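# Sort three cart parcels into matching mail-stop trays

## Task

Move each of the three parcels on the cart into the letter tray whose mail stop code matches it, so the parcel sits fully within that tray's walls. Every tray must still be on the desk or counter it began on. At the end the gripper must have released everything and the robot must have backed away, staying upright and not tilted (a fall or tilt fails it). Anything that stays in place only because the robot is holding it does not count.

## Robot and tools

ROBOT. A Hello Robot Stretch 4, a single-arm mobile manipulator about 1.6 m tall: an omni-wheel base (rim within 0.23 m of the base origin), a lift riding a vertical mast, an arm that telescopes forward, a three-joint wrist (yaw, pitch, roll) and a two-finger gripper. Four cameras ride on the robot. Loose objects may occasionally get nudged by outside disturbances.

FRAMES. Base frame: origin on the floor below the base centre, x ahead, y to the left, z up. hand_pose is reported in this frame and marks a point between the open fingertips; with all wrist joints at 0 its axes line up with the base frame. The printed hand position may be somewhat wrong. The odometry frame equals the base frame as it was when the scene began.

execute_actions. Argument "actions": a list holding one action, or empty (then it only reports state and images). Argument "cameras": list of head_camera, head_left_camera, head_right_camera, wrist_camera or "all"; omitted/null/["all"] gives all, [] gives none, an unknown name rejects the call. An action contains "base", "joints" or both, plus optional "pace" and "contact_limits"; alternatively it is just {"end_of_arm": "enable_torque"}, which re-powers any wrist or gripper motor that shut off, holding it where it is. Motions in one action start at the same moment and may finish at different times.
- "base": exactly one relative move from where the base last reported itself. translate_m: metres straight ahead (+) or back (-), -2 to 2. strafe_m: metres sideways, left +, -2 to 2. rotate_rad: in-place turn in radians, counter-clockwise seen from above +, -3.2 to 3.2.
- "joints": absolute targets keyed by joint name (not offsets): lift_m 0 to 1.2 m; arm_m 0 to 0.55 m extension; wrist_yaw_rad -1.134 to 4.276 (0 points ahead, + turns left, 3.14 folded back, above 3.4 the arm may block); wrist_pitch_rad -1.117 to 4.259 (0 level, 1.57 pointing down); wrist_roll_rad -1.117 to 4.259 (0 keeps fingers level, + rolls clockwise viewed from behind); gripper_m -0.038 to 0.141 m fingertip gap (below 0 the tips squeeze each other). Done tolerances: lift and arm ±0.004, yaw and roll ±0.02, pitch ±0.05, gripper ±0.004. A joint target outside its range is clipped and still run (the result notes it); any other bad value or unknown key rejects the call with no motion.
- "pace": "slow", "default" (if omitted), "fast" or "max". Base top speeds 0.1/0.3/0.4/0.6 m/s and 1/2/3/4 rad/s; with lift_m above 0.2 these are reduced, down to 0.3 m/s and 1 rad/s at lift 1.2.
- "contact_limits": {"arm_m": value from 0 (gentlest) to 0.75 (firmest)}, default 0.5; how hard the arm motion may press before it halts.
A joint or base omitted from an action may still be driving to its earlier target without the status showing it.

wait: seconds from 0 to 10; commands nothing new, returns state and images. zoom_image: camera name and region [x0, y0, x1, y1] in that camera's latest full image pixels, top-left origin, at most 504x504. finished_scene: scene = the current scene number; ends it irreversibly and reports success. Replying with no tool call ends everything.

RESULTS. base_status/joint_status: "done" (for the base it means wheels turned the commanded amount, slip included); "off_target" (stopped short, may still push); "contact_stop_at_<key>" (blocked; that part goes slack, a slack lift may sag under load, slack wheels may roll); "limit_stop_at_<name>"; "time_out"; "torque_fault" (wrist/gripper motor limp until enable_torque). After a stop the old target is dropped. If one call reports a stop, the remaining calls in that reply are skipped. on_its_own lists uncommanded events; "held at" is the held target, not the actual position. "limit_stop_at_tilt": lean over 6 degrees, lift/arm/wheels go slack until it eases. "limit_stop_at_own_body": a joint was about to hit the robot; you can back it away. Likely when pitch is below -0.2 with roll below -0.4 or above 4. To unfold the wrist at the start, send lift_m 0.4 with wrist_yaw_rad 0.
lidar_m: 12 rough ranges in metres from base origin, 30-degree sectors, 1st straight ahead then counter-clockwise (4th left, 7th behind, 10th right); "-" means nothing seen or closer than 0.25 m. Sees from about 0.15 m up to robot height (tabletops count), can miss glass, thin legs, things behind. wrist_depth_mm: 7x7 grid of median depths from top-left, 100 to 2000 mm, "-" unknown; the robot's body appears. base_odometry counts wheel turns, heading -3.142 to 3.142 (left +). If turned_by_wheels and turned_by_imu differ by over ~0.1 rad, the base slipped or hit something and heading is off by roughly their difference. base_tilt in degrees, forward/right positive, fixed bias up to ~1.5. motor_effort: percent of maximum, positive toward higher joint values, peak in brackets (noisy); for wheel_0..2 positive turns the base right. Effort at rest out of range suggests pushing or carrying a load.

GRIPPING. Command gripper_m below the object's width; deeper values squeeze harder and pull the object up to a third of the shortfall toward the wrist. Gripper reading and "done" do not prove a grasp; with a command of 0 or more a firm hold shows as an obvious gripper effort change. If fingertips jam on a surface, raise the lift.

CAMERAS. head_camera on top of the mast looks forward and down (turn the base to look elsewhere). head_left_camera and head_right_camera are fisheyes beside it, aimed more steeply and showing base and arm. wrist_camera looks along the fingers, tips near the image bottom. Calibration values are in the session; each result lists updated camera poses.

AVOID. Dropping, slamming or shoving objects hard. Turning or driving with over 1 kg held and arm_m above 0.2, especially at fast paces. Steady pushes or pulls with a high gripper or a high contact limit (tipping risk). Pressing the gripper into things with base or arm moves, or holding over ~2 kg with a level gripper (torque faults). Knocking trays off their desk or counter.

Each tool is called by a JSON object that holds its "name" and its "arguments".

## Session

{"name": "execute_actions", "arguments": {"actions": []}}

Scene clock: 0.00 s.
base_odometry: x=+0.000 y=+0.000 heading=+0.000 (m, m, rad; odometry frame)
turned_by_wheels: +0.000 (rad since the last result)
turned_by_imu: +0.000 (rad since the last result)
base_tilt: forward=-0.7 right=+0.5 (deg)
lidar_m: 1.32 1.34 1.91 1.72 1.73 1.49 1.99 1.97 2.31 1.71 1.71 1.56
base_status: not commanded
joint_positions: lift_m=+0.200 arm_m=+0.000 wrist_yaw_rad=+3.220 wrist_pitch_rad=+0.002 wrist_roll_rad=-0.019 gripper_m=+0.057
joint_status: not commanded
motor_effort: lift_m=+19 arm_m=-1 wrist_yaw_rad=-2 wrist_pitch_rad=-5 wrist_roll_rad=-2 gripper_m=-2 wheel_0=+0 wheel_1=+0 wheel_2=+0 (%)
hand_pose: x=-0.1237 y=+0.0647 z=+0.3774 quat_wxyz=(-0.039, +0.000, -0.010, +0.999) (m; base frame)
wrist_depth_mm: - - 140 - - - - / - - 138 - - - - / - - 137 - - - 1464 / - 113 138 - - - 1921 / 190 1921 - - - - 1661 / 198 1537 216 1618 212 1576 1430 / 196 976 976 147 1008 976 1025
pictures: head_camera, head_left_camera, head_right_camera, wrist_camera
Images, in order (width x height): head_camera 420x560, head_left_camera 420x672, head_right_camera 420x672, wrist_camera 616x392.

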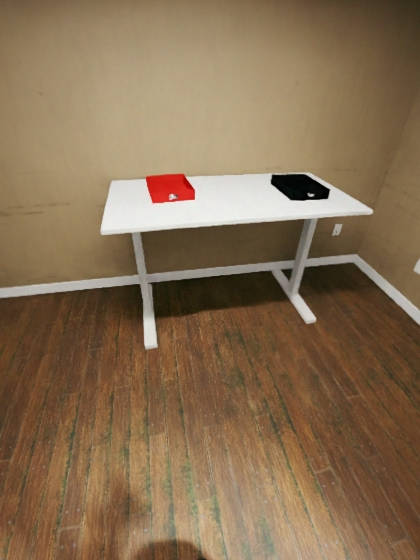

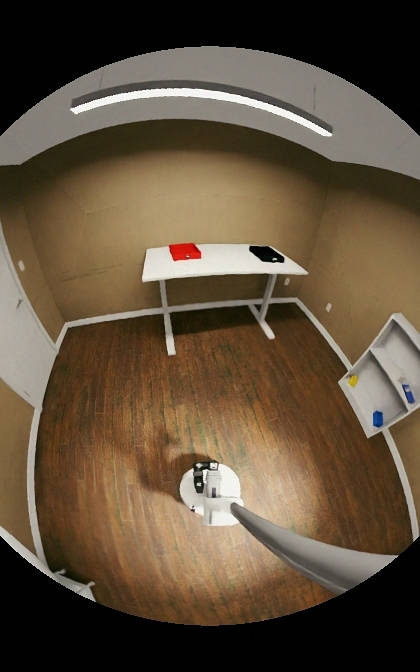

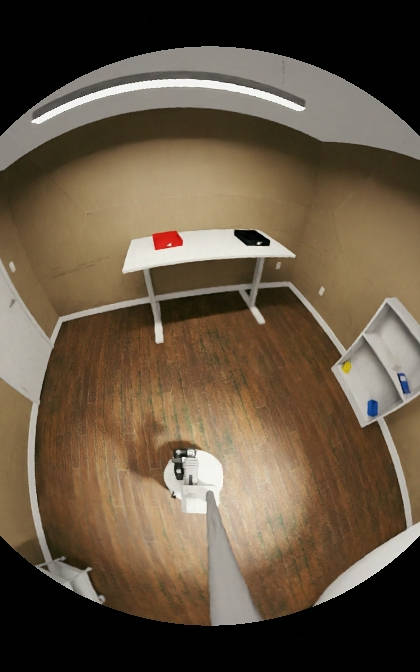

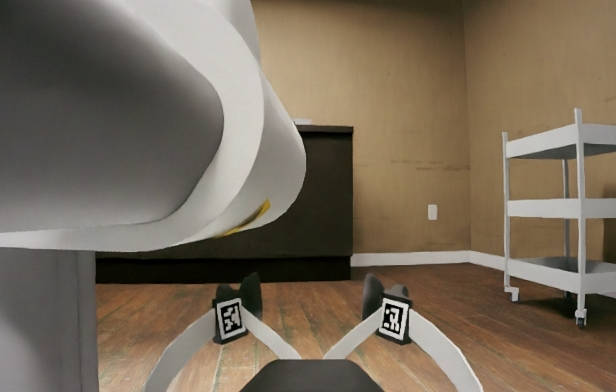

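{"name": "zoom_image", "arguments": {"camera": "head_camera", "region": [130, 160, 350, 220]}}

{"name": "execute_actions", "arguments": {"actions": [{"base":{"rotate_rad":2.7},"joints":{"lift_m":0.4,"wrist_yaw_rad":0}}]}}

Region (130, 160, 350, 220) of head_camera's 420x560 image, scaled by 2.291, with more detail than that image has; it fills the top 137 rows of this view, and the rest is white.

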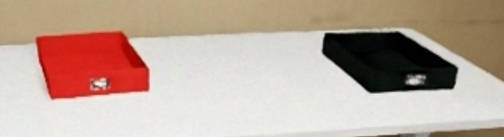

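Scene clock: 6.83 s.
base_odometry: x=+0.000 y=+0.000 heading=+2.700 (m, m, rad; odometry frame)
turned_by_wheels: +2.700 (rad since the last result)
turned_by_imu: +2.694 (rad since the last result)
base_tilt: forward=-0.8 right=+0.5 (deg)
lidar_m: 1.49 1.97 1.98 2.21 1.71 1.72 1.50 1.33 1.36 1.87 1.71 1.58
base_status: done
joint_positions: lift_m=+0.400 arm_m=+0.000 wrist_yaw_rad=+0.001 wrist_pitch_rad=+0.002 wrist_roll_rad=-0.019 gripper_m=+0.057
joint_status: all done
motor_effort: lift_m=+25(25) arm_m=+0(1) wrist_yaw_rad=-3(11) wrist_pitch_rad=-5(5) wrist_roll_rad=-1(0) gripper_m=-3(1) wheel_0=-1(6) wheel_1=-1(11) wheel_2=-1(10) (%)
hand_pose: x=+0.4593 y=-0.0873 z=+0.5774 quat_wxyz=(+1.000, -0.010, +0.001, +0.000) (m; base frame)
wrist_depth_mm: - - - - 1921 1537 1336 / - - - - 1983 1576 1308 / 1618 - - - 1921 1537 1308 / 1499 1756 - - 1756 1537 1308 / 1537 1756 - - 1756 1537 1281 / 1576 1808 216 - 212 1499 1308 / 1464 1430 1397 147 1366 1397 1308
pictures: head_camera, head_left_camera, head_right_camera, wrist_camera
camera_calibration (this result's frames):
wrist_camera: T_world_to_cam=[[0.0267792, -0.999627, 0.00531561, -0.0940097], [0.0282876, -0.0045576, -0.999589, 0.632306], [0.999241, 0.0269186, 0.028155, -0.244408], [0, 0, 0, 1]] pos_world=[0.228853, -0.0845137, 0.639427]
Images, in order (width x height): head_camera 420x560, head_left_camera 420x672, head_right_camera 420x672, wrist_camera 616x392.

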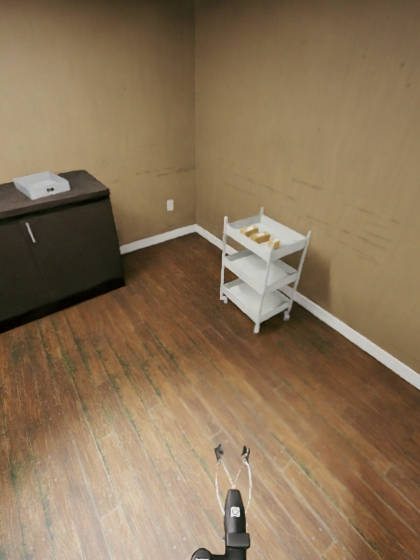

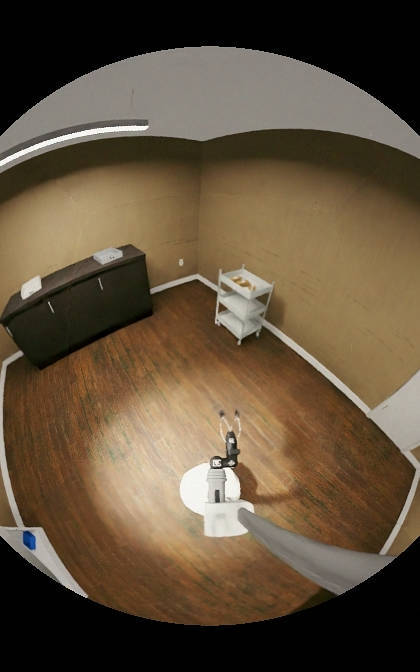

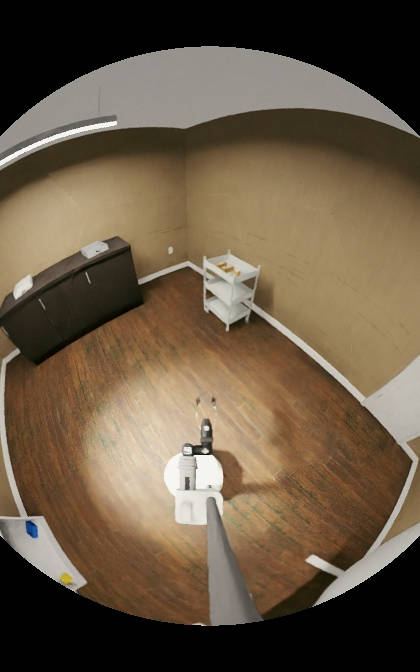

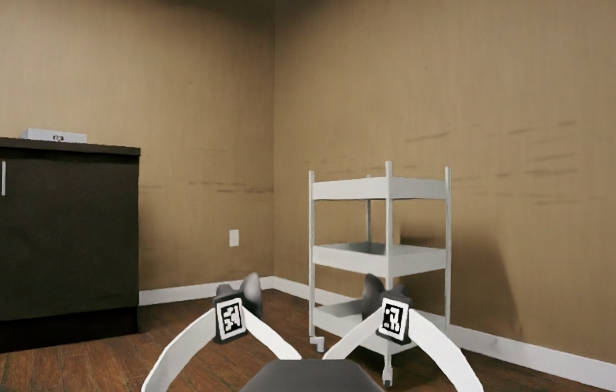

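{"name": "execute_actions", "arguments": {"actions": [{"base":{"rotate_rad":-0.96},"joints":{"lift_m":0.6}}], "cameras": []}}

{"name": "execute_actions", "arguments": {"actions": [{"base":{"strafe_m":1.28},"joints":{"lift_m":0.95,"wrist_pitch_rad":1.0,"gripper_m":0.12},"pace":"fast"}], "cameras": []}}

{"name": "execute_actions", "arguments": {"actions": [{"base":{"translate_m":0.55}}]}}

Scene clock: 19.83 s.
base_odometry: x=+0.000 y=+0.000 heading=+1.740 (m, m, rad; odometry frame)
turned_by_wheels: -0.960 (rad since the last result)
turned_by_imu: -0.961 (rad since the last result)
base_tilt: forward=-0.9 right=+0.4 (deg)
lidar_m: 1.70 1.47 1.55 1.97 2.01 2.14 1.70 1.73 1.45 1.30 2.21 1.81
base_status: done
joint_positions: lift_m=+0.600 arm_m=+0.000 wrist_yaw_rad=+0.000 wrist_pitch_rad=+0.002 wrist_roll_rad=-0.019 gripper_m=+0.057
joint_status: all done
motor_effort: lift_m=+26(22) arm_m=-1(1) wrist_yaw_rad=-3(2) wrist_pitch_rad=-5(6) wrist_roll_rad=+0(1) gripper_m=-3(2) wheel_0=-1(5) wheel_1=-1(3) wheel_2=-1(9) (%)
hand_pose: x=+0.4592 y=-0.0874 z=+0.7773 quat_wxyz=(+1.000, -0.010, +0.001, +0.000) (m; base frame)
wrist_depth_mm: 1464 1499 1537 1537 1576 1537 1537 / 1499 1499 1499 1537 1537 1537 1537 / 1499 1499 1499 1576 1576 1537 1537 / 1499 1499 1537 1537 1537 1537 1537 / 1464 1499 1537 1499 1537 1537 1499 / 1464 1499 216 1499 213 1499 1499 / 1464 1499 1499 147 1499 1499 1537
pictures: none
No camera images: the call's "cameras" was empty. Leave "cameras" out to get every camera's image.

Scene clock: 24.27 s.
base_odometry: x=-1.262 y=-0.215 heading=+1.739 (m, m, rad; odometry frame)
turned_by_wheels: +0.000 (rad since the last result)
turned_by_imu: +0.002 (rad since the last result)
base_tilt: forward=-0.7 right=+0.5 (deg)
lidar_m: 1.08 1.68 0.73 0.67 0.68 0.96 2.07 2.06 2.43 2.62 2.47 1.76
base_status: done
joint_positions: lift_m=+0.950 arm_m=+0.000 wrist_yaw_rad=+0.000 wrist_pitch_rad=+1.001 wrist_roll_rad=-0.019 gripper_m=+0.120
joint_status: all done
motor_effort: lift_m=+25(31) arm_m=+0(1) wrist_yaw_rad=-1(2) wrist_pitch_rad=-3(2) wrist_roll_rad=+1(0) gripper_m=+0(3) wheel_0=-1(10) wheel_1=+0(7) wheel_2=-1(1) (%)
hand_pose: x=+0.3263 y=-0.0874 z=+0.8849 quat_wxyz=(+0.877, -0.008, +0.480, +0.005) (m; base frame)
wrist_depth_mm: 1499 1499 1464 1229 1537 1537 1576 / 1661 1618 1618 1160 1618 1661 1708 / 1499 1499 1499 1397 1464 1499 1499 / 1366 1336 1366 1366 1336 1336 1336 / 1229 1229 1229 1229 1205 1229 1205 / 1098 1098 219 1118 1098 1098 1098 / 1025 1025 1042 151 1025 1008 1025
pictures: none
No camera images: the call's "cameras" was empty. Leave "cameras" out to get every camera's image.

Scene clock: 27.57 s.
base_odometry: x=-1.354 y=+0.327 heading=+1.739 (m, m, rad; odometry frame)
turned_by_wheels: +0.000 (rad since the last result)
turned_by_imu: -0.002 (rad since the last result)
base_tilt: forward=-0.7 right=+0.5 (deg)
lidar_m: 0.54 0.56 1.42 0.71 0.76 0.98 2.64 2.54 2.80 2.66 1.66 0.55
base_status: done
joint_positions: lift_m=+0.950 arm_m=+0.000 wrist_yaw_rad=+0.000 wrist_pitch_rad=+1.001 wrist_roll_rad=-0.019 gripper_m=+0.120
joint_status: not commanded
motor_effort: lift_m=+25(25) arm_m=+0(1) wrist_yaw_rad=-3(2) wrist_pitch_rad=-3(3) wrist_roll_rad=+0(2) gripper_m=+1(1) wheel_0=-1(3) wheel_1=+0(6) wheel_2=+0(10) (%)
hand_pose: x=+0.3263 y=-0.0874 z=+0.8849 quat_wxyz=(+0.877, -0.008, +0.480, +0.005) (m; base frame)
wrist_depth_mm: 904 931 707 707 707 946 960 / 1042 1025 683 683 691 1098 1078 / 1229 627 580 574 580 1281 1336 / 1336 1308 544 831 820 1336 1336 / 1255 1229 798 809 798 1205 1182 / 1098 1098 219 1008 976 1098 1098 / 1042 1008 1025 151 1025 1025 1025
pictures: head_camera, head_left_camera, head_right_camera, wrist_camera
camera_calibration (this result's frames):
wrist_camera: T_world_to_cam=[[0.0187029, -0.999641, -0.0192067, -0.0678977], [-0.825617, -0.00460643, -0.564212, 0.836791], [0.563921, 0.0264098, -0.825407, 0.777082], [0, 0, 0, 1]] pos_world=[0.253926, -0.0845413, 1.11223]
Images, in order (width x height): head_camera 420x560, head_left_camera 420x672, head_right_camera 420x672, wrist_camera 616x392.

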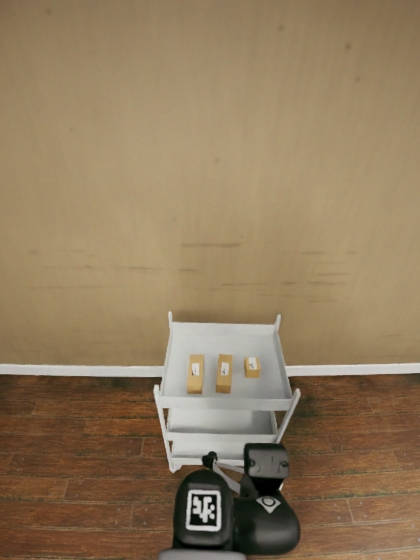

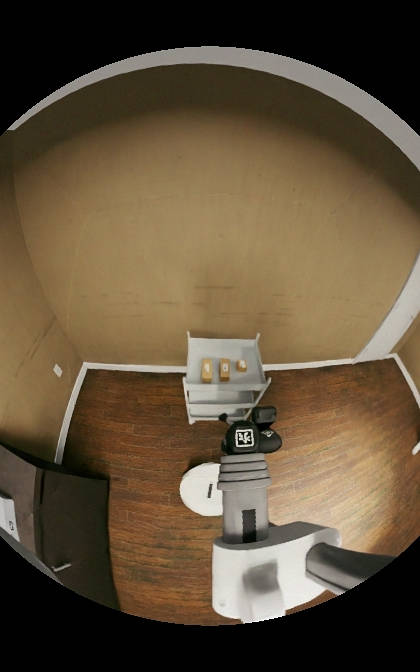

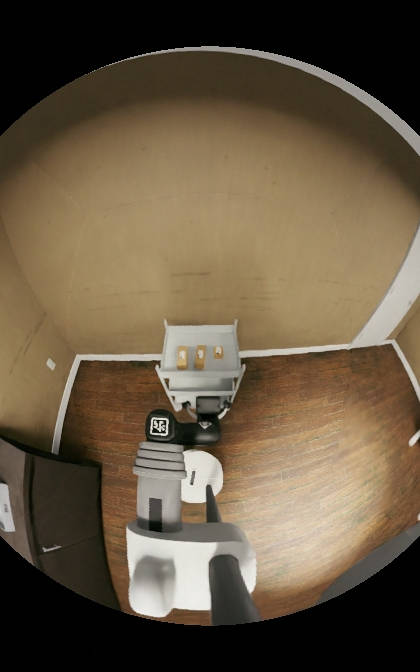

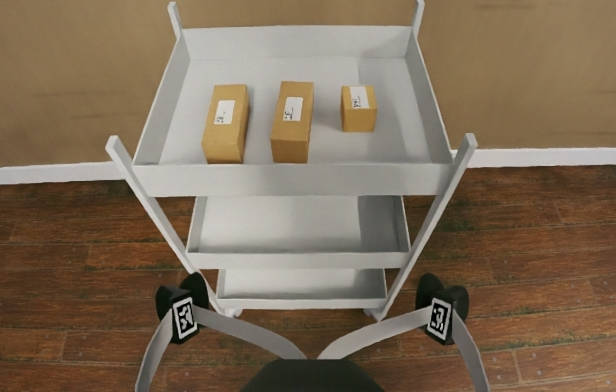

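{"name": "zoom_image", "arguments": {"camera": "wrist_camera", "region": [190, 70, 390, 170]}}

{"name": "zoom_image", "arguments": {"camera": "head_left_camera", "region": [0, 480, 40, 550]}}

Region (190, 70, 390, 170) of wrist_camera's 616x392 image, scaled by 2.520.

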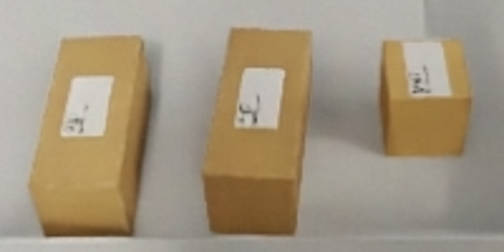

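Region (0, 480, 40, 550) of head_left_camera's 420x672 image, scaled by 7.200, with more detail than that image has; it fills the left 288 columns of this view, and the rest is white.

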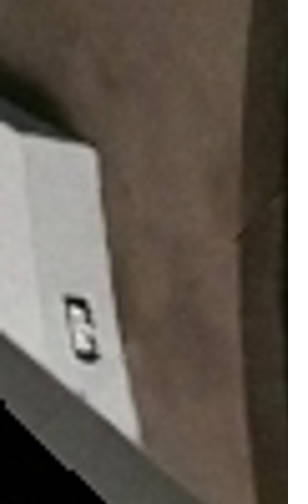

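{"name": "execute_actions", "arguments": {"actions": [{"base":{"translate_m":0.2},"joints":{"lift_m":0.96,"wrist_pitch_rad":1.57,"arm_m":0.25,"gripper_m":0.1}}], "cameras": ["wrist_camera","head_camera"]}}

Scene clock: 43.67 s.
base_odometry: x=-1.388 y=+0.524 heading=+1.739 (m, m, rad; odometry frame)
turned_by_wheels: +0.000 (rad since the last result)
turned_by_imu: -0.002 (rad since the last result)
base_tilt: forward=-0.7 right=+0.4 (deg)
lidar_m: 0.33 0.36 1.25 0.98 0.77 1.01 2.85 2.72 2.78 2.65 1.38 0.36
base_status: done
joint_positions: lift_m=+0.960 arm_m=+0.249 wrist_yaw_rad=+0.000 wrist_pitch_rad=+1.570 wrist_roll_rad=-0.019 gripper_m=+0.100
joint_status: all done
motor_effort: lift_m=+26(32) arm_m=+6(8) wrist_yaw_rad=-2(0) wrist_pitch_rad=+1(5) wrist_roll_rad=+0(3) gripper_m=+0(2) wheel_0=+0(5) wheel_1=-1(4) wheel_2=+2(9) (%)
hand_pose: x=+0.4201 y=-0.0874 z=+0.8493 quat_wxyz=(+0.707, -0.007, +0.707, +0.007) (m; base frame)
wrist_depth_mm: 854 410 424 418 418 418 991 / 1008 421 418 418 415 418 1078 / 1098 415 418 415 415 415 1078 / 1098 418 389 399 413 410 1078 / 1098 415 387 413 413 413 1060 / 370 413 214 413 224 377 1078 / 1078 1078 854 148 1060 1060 1060
pictures: head_camera, wrist_camera
camera_calibration (this result's frames):
wrist_camera: T_world_to_cam=[[0.00545127, -0.999641, -0.0262336, -0.0588066], [-0.999515, -0.00464219, -0.030804, 0.514151], [0.0306711, 0.0263888, -0.999181, 1.06642], [0, 0, 0, 1]] pos_world=[0.481514, -0.0845404, 1.07984]
Images, in order (width x height): head_camera 420x560, wrist_camera 616x392.

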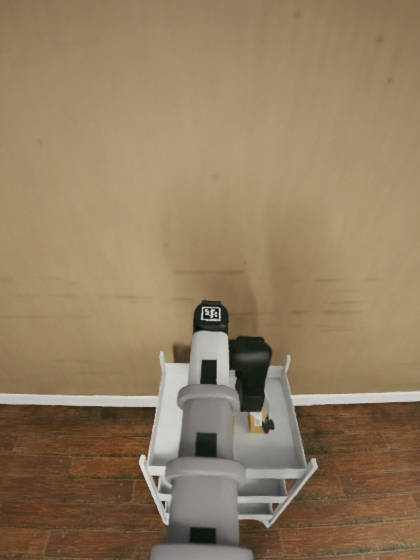

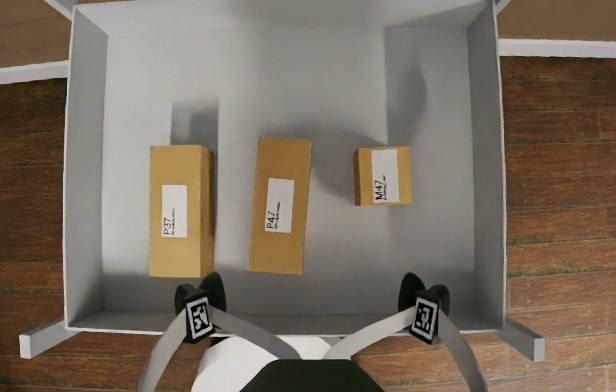

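{"name": "execute_actions", "arguments": {"actions": [{"base":{"strafe_m":0.032},"joints":{"arm_m":0.317,"gripper_m":0.085,"lift_m":0.87}}], "cameras": ["wrist_camera"]}}

{"name": "execute_actions", "arguments": {"actions": [{"joints":{"lift_m":0.805}}], "cameras": ["wrist_camera","head_right_camera"]}}

Scene clock: 54.20 s.
base_odometry: x=-1.419 y=+0.519 heading=+1.739 (m, m, rad; odometry frame)
turned_by_wheels: +0.000 (rad since the last result)
turned_by_imu: -0.002 (rad since the last result)
base_tilt: forward=-0.7 right=+0.4 (deg)
lidar_m: 0.33 0.34 1.24 0.99 0.74 0.96 2.84 2.76 2.80 2.73 1.38 0.36
base_status: done
joint_positions: lift_m=+0.870 arm_m=+0.316 wrist_yaw_rad=+0.000 wrist_pitch_rad=+1.570 wrist_roll_rad=-0.019 gripper_m=+0.085
joint_status: all done
motor_effort: lift_m=+15(28) arm_m=+6(6) wrist_yaw_rad=-1(1) wrist_pitch_rad=+1(1) wrist_roll_rad=+0(1) gripper_m=+0(0) wheel_0=+1(8) wheel_1=-2(9) wheel_2=+0(1) (%)
hand_pose: x=+0.4870 y=-0.0874 z=+0.7602 quat_wxyz=(+0.707, -0.007, +0.707, +0.007) (m; base frame)
wrist_depth_mm: 283 294 290 294 291 287 290 / 291 330 329 329 325 325 319 / 291 327 327 325 325 324 320 / 293 327 325 325 325 324 322 / 290 324 314 272 322 320 320 / 289 325 214 271 219 320 319 / 286 322 287 147 319 319 317
pictures: wrist_camera
camera_calibration (this result's frames):
wrist_camera: T_world_to_cam=[[0.00539639, -0.999641, -0.026234, -0.0614815], [-0.999517, -0.00458906, -0.0307375, 0.578299], [0.0306061, 0.0263872, -0.999183, 0.975399], [0, 0, 0, 1]] pos_world=[0.548499, -0.0845437, 0.990765]
Images, in order (width x height): wrist_camera 616x392.

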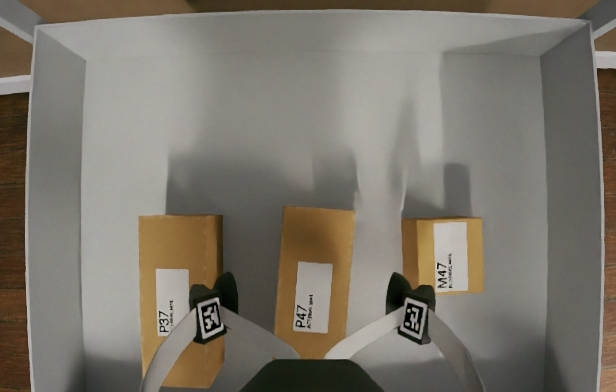

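Scene clock: 55.40 s.
base_odometry: x=-1.419 y=+0.519 heading=+1.739 (m, m, rad; odometry frame)
turned_by_wheels: +0.000 (rad since the last result)
turned_by_imu: +0.000 (rad since the last result)
base_tilt: forward=-0.6 right=+0.3 (deg)
lidar_m: 0.33 0.34 1.24 1.00 0.73 0.93 2.85 2.73 2.79 2.71 1.37 0.36
base_status: not commanded
joint_positions: lift_m=+0.805 arm_m=+0.316 wrist_yaw_rad=+0.000 wrist_pitch_rad=+1.570 wrist_roll_rad=-0.019 gripper_m=+0.085
joint_status: all done
motor_effort: lift_m=+15(15) arm_m=+6(6) wrist_yaw_rad=-1(0) wrist_pitch_rad=+1(1) wrist_roll_rad=+0(0) gripper_m=+0(2) wheel_0=+1(1) wheel_1=-2(2) wheel_2=+0(0) (%)
hand_pose: x=+0.4870 y=-0.0874 z=+0.6952 quat_wxyz=(+0.707, -0.007, +0.707, +0.007) (m; base frame)
wrist_depth_mm: 265 265 263 263 263 260 262 / 264 263 263 262 260 260 259 / 263 262 262 260 260 259 258 / 260 260 260 258 259 259 257 / 260 207 259 207 258 207 256 / 259 206 215 206 206 206 255 / 258 206 256 147 256 254 254
pictures: head_right_camera, wrist_camera
camera_calibration (this result's frames):
wrist_camera: T_world_to_cam=[[0.00539605, -0.999641, -0.026234, -0.0631866], [-0.999517, -0.00458872, -0.0307374, 0.576303], [0.030606, 0.0263872, -0.999183, 0.910452], [0, 0, 0, 1]] pos_world=[0.5485, -0.0845437, 0.925765]
Images, in order (width x height): head_right_camera 420x672, wrist_camera 616x392.

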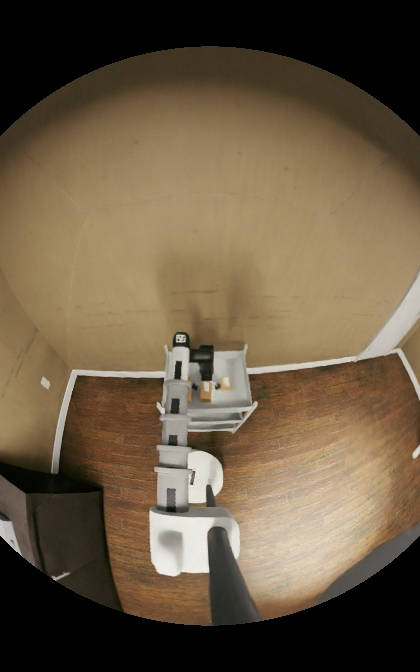

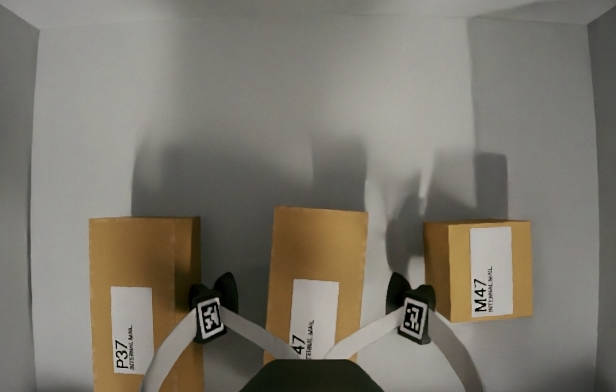

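{"name": "execute_actions", "arguments": {"actions": [{"joints":{"gripper_m":0.01}}], "cameras": ["wrist_camera"]}}

{"name": "execute_actions", "arguments": {"actions": [{"joints":{"lift_m":0.97}}], "cameras": ["wrist_camera"]}}

Scene clock: 60.33 s.
base_odometry: x=-1.419 y=+0.519 heading=+1.739 (m, m, rad; odometry frame)
turned_by_wheels: +0.000 (rad since the last result)
turned_by_imu: -0.002 (rad since the last result)
base_tilt: forward=-0.8 right=+0.5 (deg)
lidar_m: 0.33 0.35 1.23 1.00 0.74 0.96 2.83 2.74 2.81 2.73 1.39 0.36
base_status: not commanded
joint_positions: lift_m=+0.805 arm_m=+0.316 wrist_yaw_rad=+0.000 wrist_pitch_rad=+1.570 wrist_roll_rad=-0.019 gripper_m=+0.010
joint_status: all done
motor_effort: lift_m=+15(15) arm_m=+6(6) wrist_yaw_rad=+0(0) wrist_pitch_rad=+1(1) wrist_roll_rad=-3(1) gripper_m=-22(22) wheel_0=+1(1) wheel_1=-2(2) wheel_2=+0(1) (%)
hand_pose: x=+0.4870 y=-0.0874 z=+0.6952 quat_wxyz=(+0.707, -0.007, +0.707, +0.007) (m; base frame)
wrist_depth_mm: 264 264 263 262 262 262 260 / 264 263 263 263 259 260 259 / 262 264 262 260 259 259 258 / 262 260 259 259 258 257 258 / 260 208 258 193 257 207 257 / 259 206 203 193 193 206 255 / 258 205 238 192 255 254 255
pictures: wrist_camera
camera_calibration (this result's frames):
wrist_camera: T_world_to_cam=[[0.00539643, -0.999641, -0.026234, -0.0631868], [-0.999517, -0.0045891, -0.0307375, 0.576304], [0.0306061, 0.0263872, -0.999183, 0.910452], [0, 0, 0, 1]] pos_world=[0.548501, -0.0845436, 0.925765]
Images, in order (width x height): wrist_camera 616x392.

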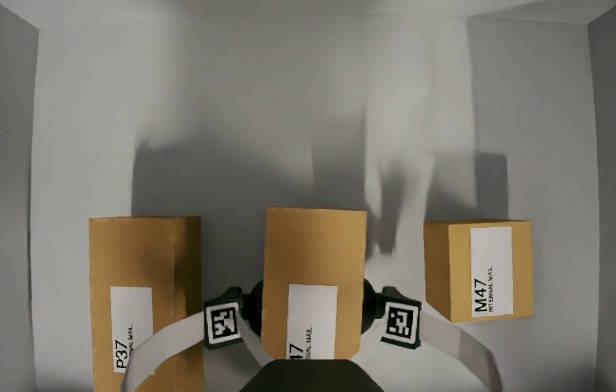

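Scene clock: 62.10 s.
base_odometry: x=-1.419 y=+0.519 heading=+1.739 (m, m, rad; odometry frame)
turned_by_wheels: +0.000 (rad since the last result)
turned_by_imu: -0.001 (rad since the last result)
base_tilt: forward=-0.7 right=+0.3 (deg)
lidar_m: 0.32 0.35 1.22 1.00 0.72 0.94 2.85 2.73 2.77 2.69 1.37 0.36
base_status: not commanded
joint_positions: lift_m=+0.969 arm_m=+0.316 wrist_yaw_rad=+0.000 wrist_pitch_rad=+1.570 wrist_roll_rad=-0.019 gripper_m=+0.010
joint_status: all done
motor_effort: lift_m=+27(29) arm_m=+6(6) wrist_yaw_rad=-2(1) wrist_pitch_rad=+0(1) wrist_roll_rad=-1(0) gripper_m=-19(19) wheel_0=+1(1) wheel_1=-2(2) wheel_2=+1(1) (%)
hand_pose: x=+0.4870 y=-0.0874 z=+0.8592 quat_wxyz=(+0.707, -0.007, +0.707, +0.007) (m; base frame)
wrist_depth_mm: 723 759 788 798 820 809 778 / 991 413 427 421 421 415 1098 / 1098 427 427 427 427 421 1078 / 1118 427 427 424 421 421 1098 / 1098 427 373 194 373 421 1078 / 1078 421 203 193 193 415 1078 / 1078 362 402 193 399 355 1078
pictures: wrist_camera
camera_calibration (this result's frames):
wrist_camera: T_world_to_cam=[[0.00539393, -0.999641, -0.0262345, -0.0588821], [-0.99952, -0.00458912, -0.0306416, 0.581239], [0.0305102, 0.0263872, -0.999186, 1.07439], [0, 0, 0, 1]] pos_world=[0.548498, -0.0845436, 1.08978]
Images, in order (width x height): wrist_camera 616x392.

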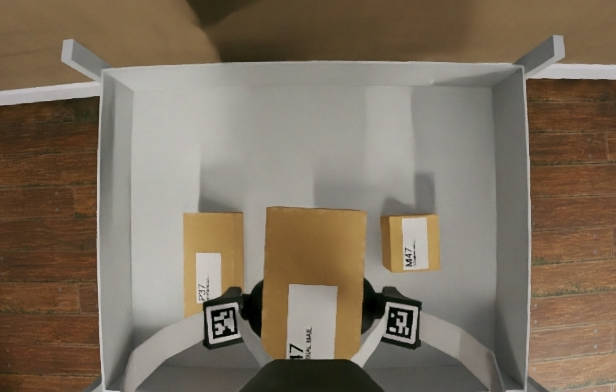

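{"name": "execute_actions", "arguments": {"actions": [{"base":{"translate_m":-0.7},"joints":{"lift_m":1.19,"arm_m":0}}], "cameras": []}}

{"name": "execute_actions", "arguments": {"actions": [{"base":{"rotate_rad":1.571}}]}}

Scene clock: 69.07 s.
base_odometry: x=-1.302 y=-0.171 heading=+1.739 (m, m, rad; odometry frame)
turned_by_wheels: +0.000 (rad since the last result)
turned_by_imu: -0.002 (rad since the last result)
base_tilt: forward=-0.8 right=+0.3 (deg)
lidar_m: 1.01 1.63 0.68 0.64 0.67 0.90 2.13 2.11 2.54 2.62 2.40 1.09
base_status: done
joint_positions: lift_m=+1.190 arm_m=+0.001 wrist_yaw_rad=+0.000 wrist_pitch_rad=+1.570 wrist_roll_rad=-0.019 gripper_m=+0.010
joint_status: all done
motor_effort: lift_m=+26(29) arm_m=-6(8) wrist_yaw_rad=-2(2) wrist_pitch_rad=+1(1) wrist_roll_rad=+0(0) gripper_m=-18(19) wheel_0=+0(6) wheel_1=+0(5) wheel_2=-2(7) (%)
hand_pose: x=+0.1722 y=-0.0874 z=+1.0792 quat_wxyz=(+0.707, -0.007, +0.707, +0.007) (m; base frame)
wrist_depth_mm: 1366 1336 1336 1336 1336 1308 1308 / 1336 1336 1336 1336 1308 1308 1308 / 1255 1336 1336 1308 1308 1308 1308 / 1098 1336 1336 1308 1336 1308 1308 / 1078 1308 1308 194 1281 1281 1281 / 1060 1308 203 193 193 1308 1308 / 1042 1308 1308 193 1308 1281 1281
pictures: none
No camera images: the call's "cameras" was empty. Leave "cameras" out to get every camera's image.

Scene clock: 71.87 s.
base_odometry: x=-1.302 y=-0.171 heading=-2.973 (m, m, rad; odometry frame)
turned_by_wheels: +1.571 (rad since the last result)
turned_by_imu: +1.567 (rad since the last result)
base_tilt: forward=-0.7 right=+0.4 (deg)
lidar_m: 0.65 0.68 0.89 2.11 2.13 2.48 3.56 2.40 1.09 1.03 1.66 0.69
base_status: done
joint_positions: lift_m=+1.190 arm_m=+0.001 wrist_yaw_rad=+0.000 wrist_pitch_rad=+1.570 wrist_roll_rad=-0.019 gripper_m=+0.010
joint_status: not commanded
motor_effort: lift_m=+26(26) arm_m=-6(6) wrist_yaw_rad=-2(2) wrist_pitch_rad=+1(0) wrist_roll_rad=-1(0) gripper_m=-20(20) wheel_0=-2(5) wheel_1=-1(1) wheel_2=-1(4) (%)
hand_pose: x=+0.1722 y=-0.0874 z=+1.0792 quat_wxyz=(+0.707, -0.007, +0.707, +0.007) (m; base frame)
wrist_depth_mm: 904 931 960 991 1008 1366 1336 / 1336 1336 1336 1336 1308 1308 1336 / 1336 1336 1308 1336 1308 1336 1336 / 1308 1308 1308 1308 1308 1308 1281 / 1336 1308 1308 194 1308 1308 1308 / 1308 1336 204 193 193 1308 1281 / 1308 1308 1308 192 1308 1281 1281
pictures: head_camera, head_left_camera, head_right_camera, wrist_camera
camera_calibration (this result's frames):
wrist_camera: T_world_to_cam=[[0.00531773, -0.999642, -0.0262341, -0.0513992], [-0.999518, -0.00451084, -0.0307213, 0.273435], [0.030592, 0.0263848, -0.999184, 1.30382], [0, 0, 0, 1]] pos_world=[0.23369, -0.0845485, 1.30981]
Images, in order (width x height): head_camera 420x560, head_left_camera 420x672, head_right_camera 420x672, wrist_camera 616x392.

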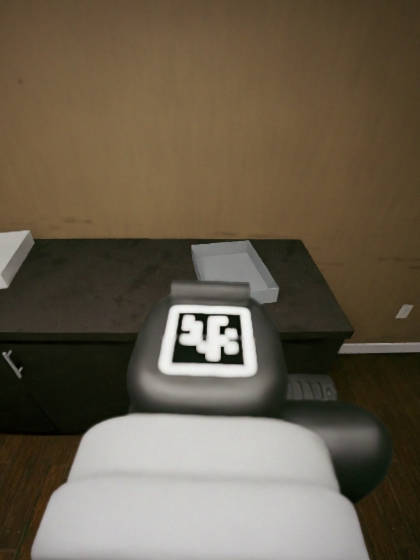

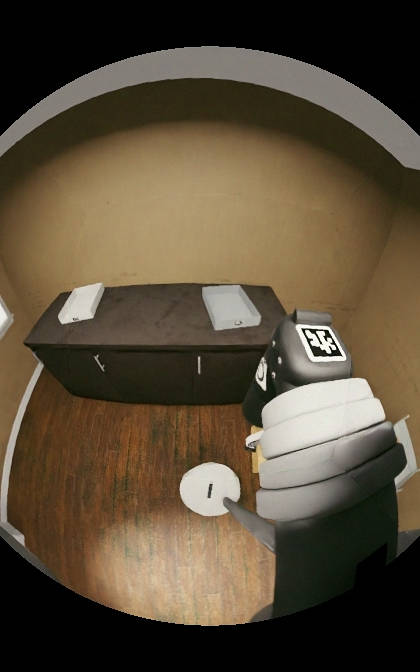

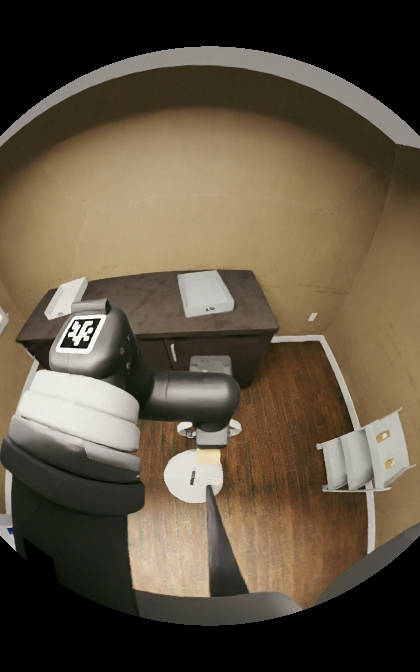

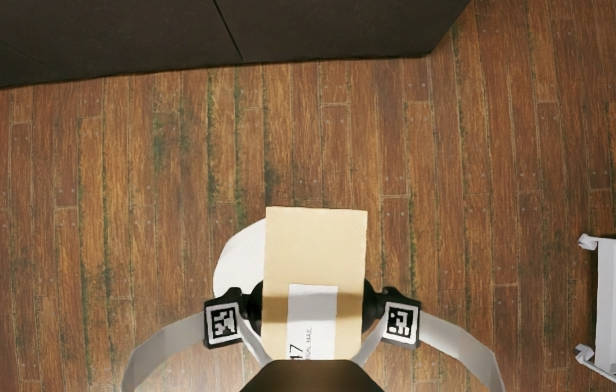

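{"name": "zoom_image", "arguments": {"camera": "head_left_camera", "region": [220, 310, 260, 335]}}

{"name": "zoom_image", "arguments": {"camera": "head_left_camera", "region": [55, 305, 95, 330]}}

Region (220, 310, 260, 335) of head_left_camera's 420x672 image, scaled by 12.600, with more detail than that image has; it fills the top 315 rows of this view, and the rest is white.

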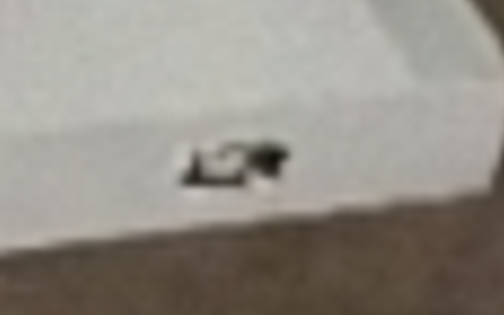

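Region (55, 305, 95, 330) of head_left_camera's 420x672 image, scaled by 12.600, with more detail than that image has; it fills the top 315 rows of this view, and the rest is white.

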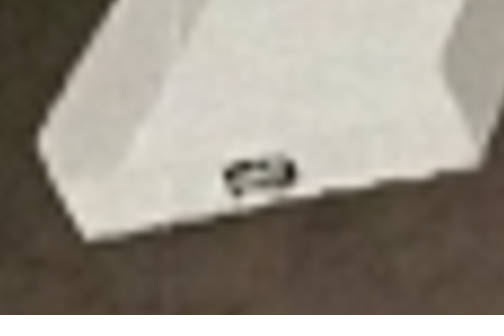

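Need the wrist camera.

{"name": "execute_actions", "arguments": {"actions": [{"joints":{"wrist_pitch_rad":0.3,"lift_m":0.95}}], "cameras": ["wrist_camera","head_camera"]}}

Scene clock: 88.33 s.
base_odometry: x=-1.302 y=-0.171 heading=-2.973 (m, m, rad; odometry frame)
turned_by_wheels: +0.000 (rad since the last result)
turned_by_imu: -0.002 (rad since the last result)
base_tilt: forward=-0.8 right=+0.5 (deg)
lidar_m: 0.65 0.66 0.88 2.12 2.11 2.50 3.50 2.41 1.07 1.03 1.65 0.71
base_status: not commanded
joint_positions: lift_m=+0.950 arm_m=+0.001 wrist_yaw_rad=+0.000 wrist_pitch_rad=+0.303 wrist_roll_rad=-0.019 gripper_m=+0.010
joint_status: all done
motor_effort: lift_m=+15(30) arm_m=-6(6) wrist_yaw_rad=+0(1) wrist_pitch_rad=-9(12) wrist_roll_rad=-1(2) gripper_m=-20(18) wheel_0=-2(1) wheel_1=-1(1) wheel_2=-1(1) (%)
hand_pose: x=+0.4473 y=-0.0874 z=+1.0425 quat_wxyz=(+0.988, -0.009, +0.151, +0.001) (m; base frame)
wrist_depth_mm: 960 976 976 976 991 991 991 / 1008 1008 1025 1042 1025 1025 1042 / 1042 1060 1042 1060 1078 1078 1078 / 946 946 904 891 931 1118 1138 / 603 609 574 193 615 609 1182 / 492 488 203 193 193 504 539 / 525 521 530 192 549 549 1281
pictures: head_camera, wrist_camera
camera_calibration (this result's frames):
wrist_camera: T_world_to_cam=[[0.0265639, -0.999643, -0.00272426, -0.0878593], [-0.270049, -0.00455218, -0.962836, 1.19266], [0.96248, 0.0263124, -0.270074, 0.0817715], [0, 0, 0, 1]] pos_world=[0.245709, -0.0845503, 1.17018]
Images, in order (width x height): head_camera 420x560, wrist_camera 616x392.

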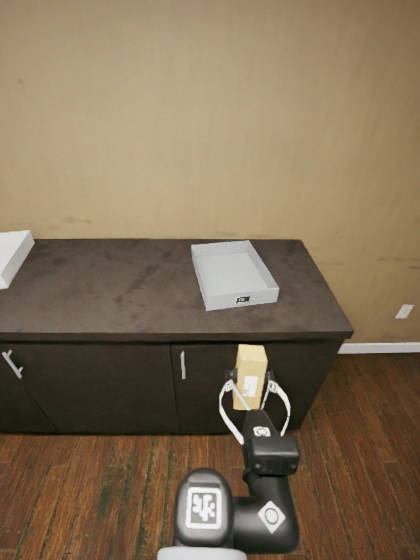

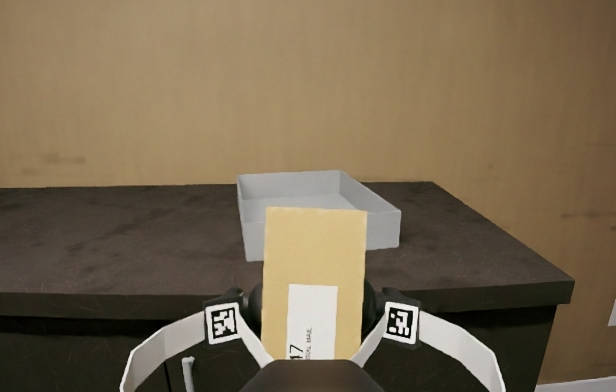

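{"name": "zoom_image", "arguments": {"camera": "head_camera", "region": [222, 285, 262, 312]}}

Region (222, 285, 262, 312) of head_camera's 420x560 image, scaled by 12.600, with more detail than that image has; it fills the top 340 rows of this view, and the rest is white.

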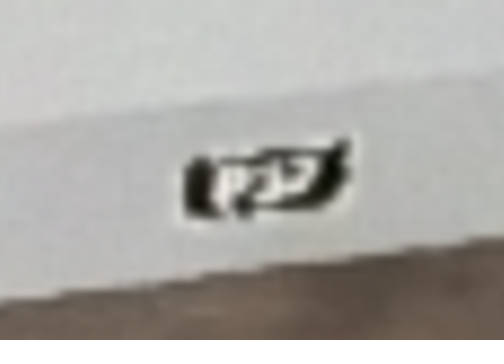

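{"name": "execute_actions", "arguments": {"actions": [{"base":{"strafe_m":0.85},"pace":"fast"}], "cameras": ["head_camera","head_left_camera"]}}

{"name": "zoom_image", "arguments": {"camera": "head_camera", "region": [170, 230, 290, 320]}}

Scene clock: 99.20 s.
base_odometry: x=-1.160 y=-1.009 heading=-2.973 (m, m, rad; odometry frame)
turned_by_wheels: +0.000 (rad since the last result)
turned_by_imu: +0.000 (rad since the last result)
base_tilt: forward=-0.7 right=+0.4 (deg)
lidar_m: 0.60 0.61 1.30 1.27 1.31 1.47 3.56 3.17 2.59 1.89 0.94 0.64
base_status: done
joint_positions: lift_m=+0.950 arm_m=+0.001 wrist_yaw_rad=+0.000 wrist_pitch_rad=+0.303 wrist_roll_rad=-0.019 gripper_m=+0.010
joint_status: not commanded
motor_effort: lift_m=+16(16) arm_m=-6(6) wrist_yaw_rad=-1(2) wrist_pitch_rad=-8(8) wrist_roll_rad=+0(2) gripper_m=-20(20) wheel_0=+0(9) wheel_1=-1(8) wheel_2=-1(1) (%)
hand_pose: x=+0.4473 y=-0.0874 z=+1.0425 quat_wxyz=(+0.988, -0.009, +0.151, +0.001) (m; base frame)
wrist_depth_mm: 946 931 946 960 946 960 976 / 991 976 976 1008 991 1008 991 / 1008 1025 1008 1008 1042 1042 1060 / 1042 946 917 917 946 917 931 / 597 603 609 193 609 603 597 / 439 445 202 193 193 462 462 / 477 469 480 193 488 492 504
pictures: head_camera, head_left_camera
Images, in order (width x height): head_camera 420x560, head_left_camera 420x672.

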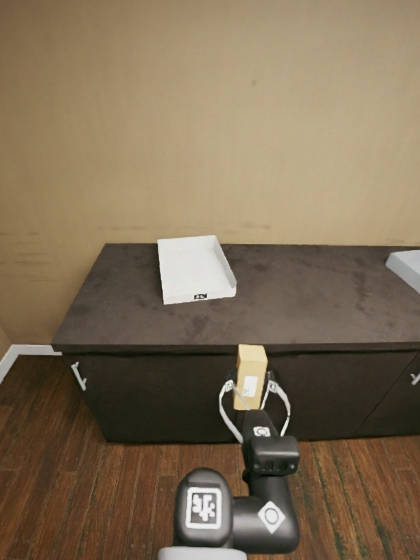

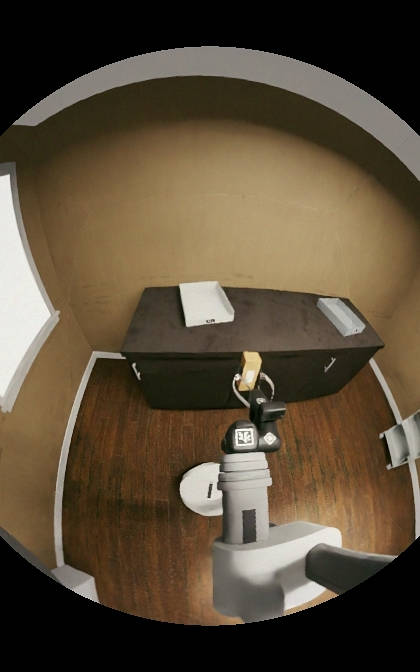

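Region (170, 230, 290, 320) of head_camera's 420x560 image, scaled by 4.200, with more detail than that image has; it fills the top 378 rows of this view, and the rest is white.

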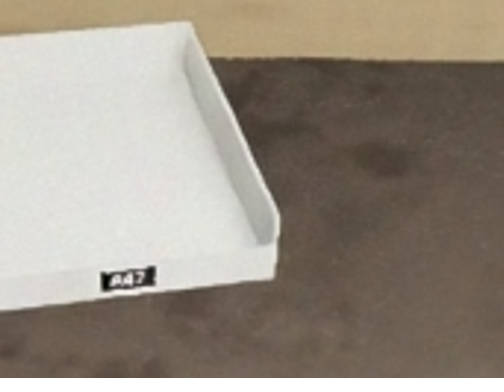

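{"name": "zoom_image", "arguments": {"camera": "head_camera", "region": [185, 286, 215, 306]}}

Region (185, 286, 215, 306) of head_camera's 420x560 image, scaled by 16.800, with more detail than that image has.

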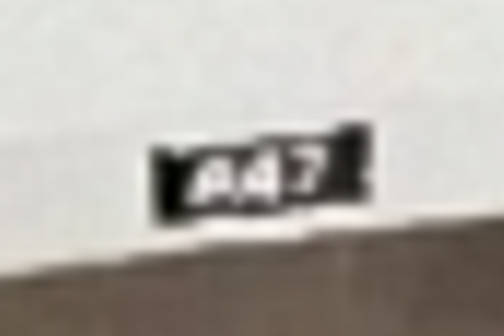

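{"name": "execute_actions", "arguments": {"actions": [{"joints":{"lift_m":1.03,"arm_m":0.2,"wrist_pitch_rad":0.5}}], "cameras": ["wrist_camera"]}}

Scene clock: 109.07 s.
base_odometry: x=-1.160 y=-1.009 heading=-2.973 (m, m, rad; odometry frame)
turned_by_wheels: +0.000 (rad since the last result)
turned_by_imu: -0.002 (rad since the last result)
base_tilt: forward=-0.6 right=+0.3 (deg)
lidar_m: 0.61 0.63 1.32 1.25 1.32 1.47 3.55 3.19 2.60 1.90 0.93 0.65
base_status: not commanded
joint_positions: lift_m=+1.030 arm_m=+0.199 wrist_yaw_rad=+0.000 wrist_pitch_rad=+0.503 wrist_roll_rad=-0.019 gripper_m=+0.010
joint_status: all done
motor_effort: lift_m=+26(32) arm_m=+6(7) wrist_yaw_rad=-3(0) wrist_pitch_rad=-7(6) wrist_roll_rad=+1(1) gripper_m=-18(19) wheel_0=+0(0) wheel_1=+0(1) wheel_2=+0(1) (%)
hand_pose: x=+0.6226 y=-0.0874 z=+1.0687 quat_wxyz=(+0.969, -0.009, +0.249, +0.002) (m; base frame)
wrist_depth_mm: 750 750 759 759 759 768 768 / 788 798 798 809 809 820 809 / 854 842 842 842 854 854 854 / 699 668 691 691 691 691 683 / 535 508 535 194 535 530 525 / 430 430 203 193 193 430 421 / 368 347 353 192 353 347 366
pictures: wrist_camera
camera_calibration (this result's frames):
wrist_camera: T_world_to_cam=[[0.0256145, -0.99964, -0.00794566, -0.0862415], [-0.455355, -0.00459134, -0.890298, 1.30312], [0.889941, 0.0264226, -0.455309, 0.16327], [0, 0, 0, 1]] pos_world=[0.450292, -0.0845414, 1.23382]
Images, in order (width x height): wrist_camera 616x392.

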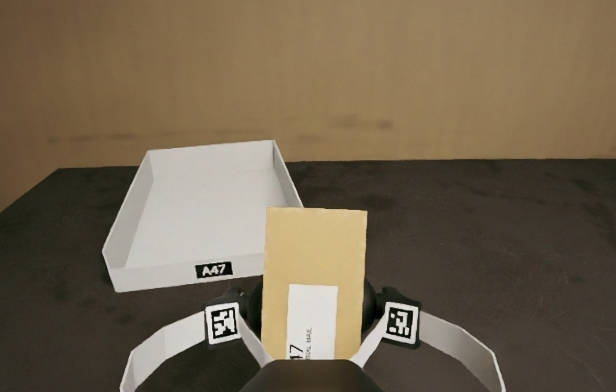

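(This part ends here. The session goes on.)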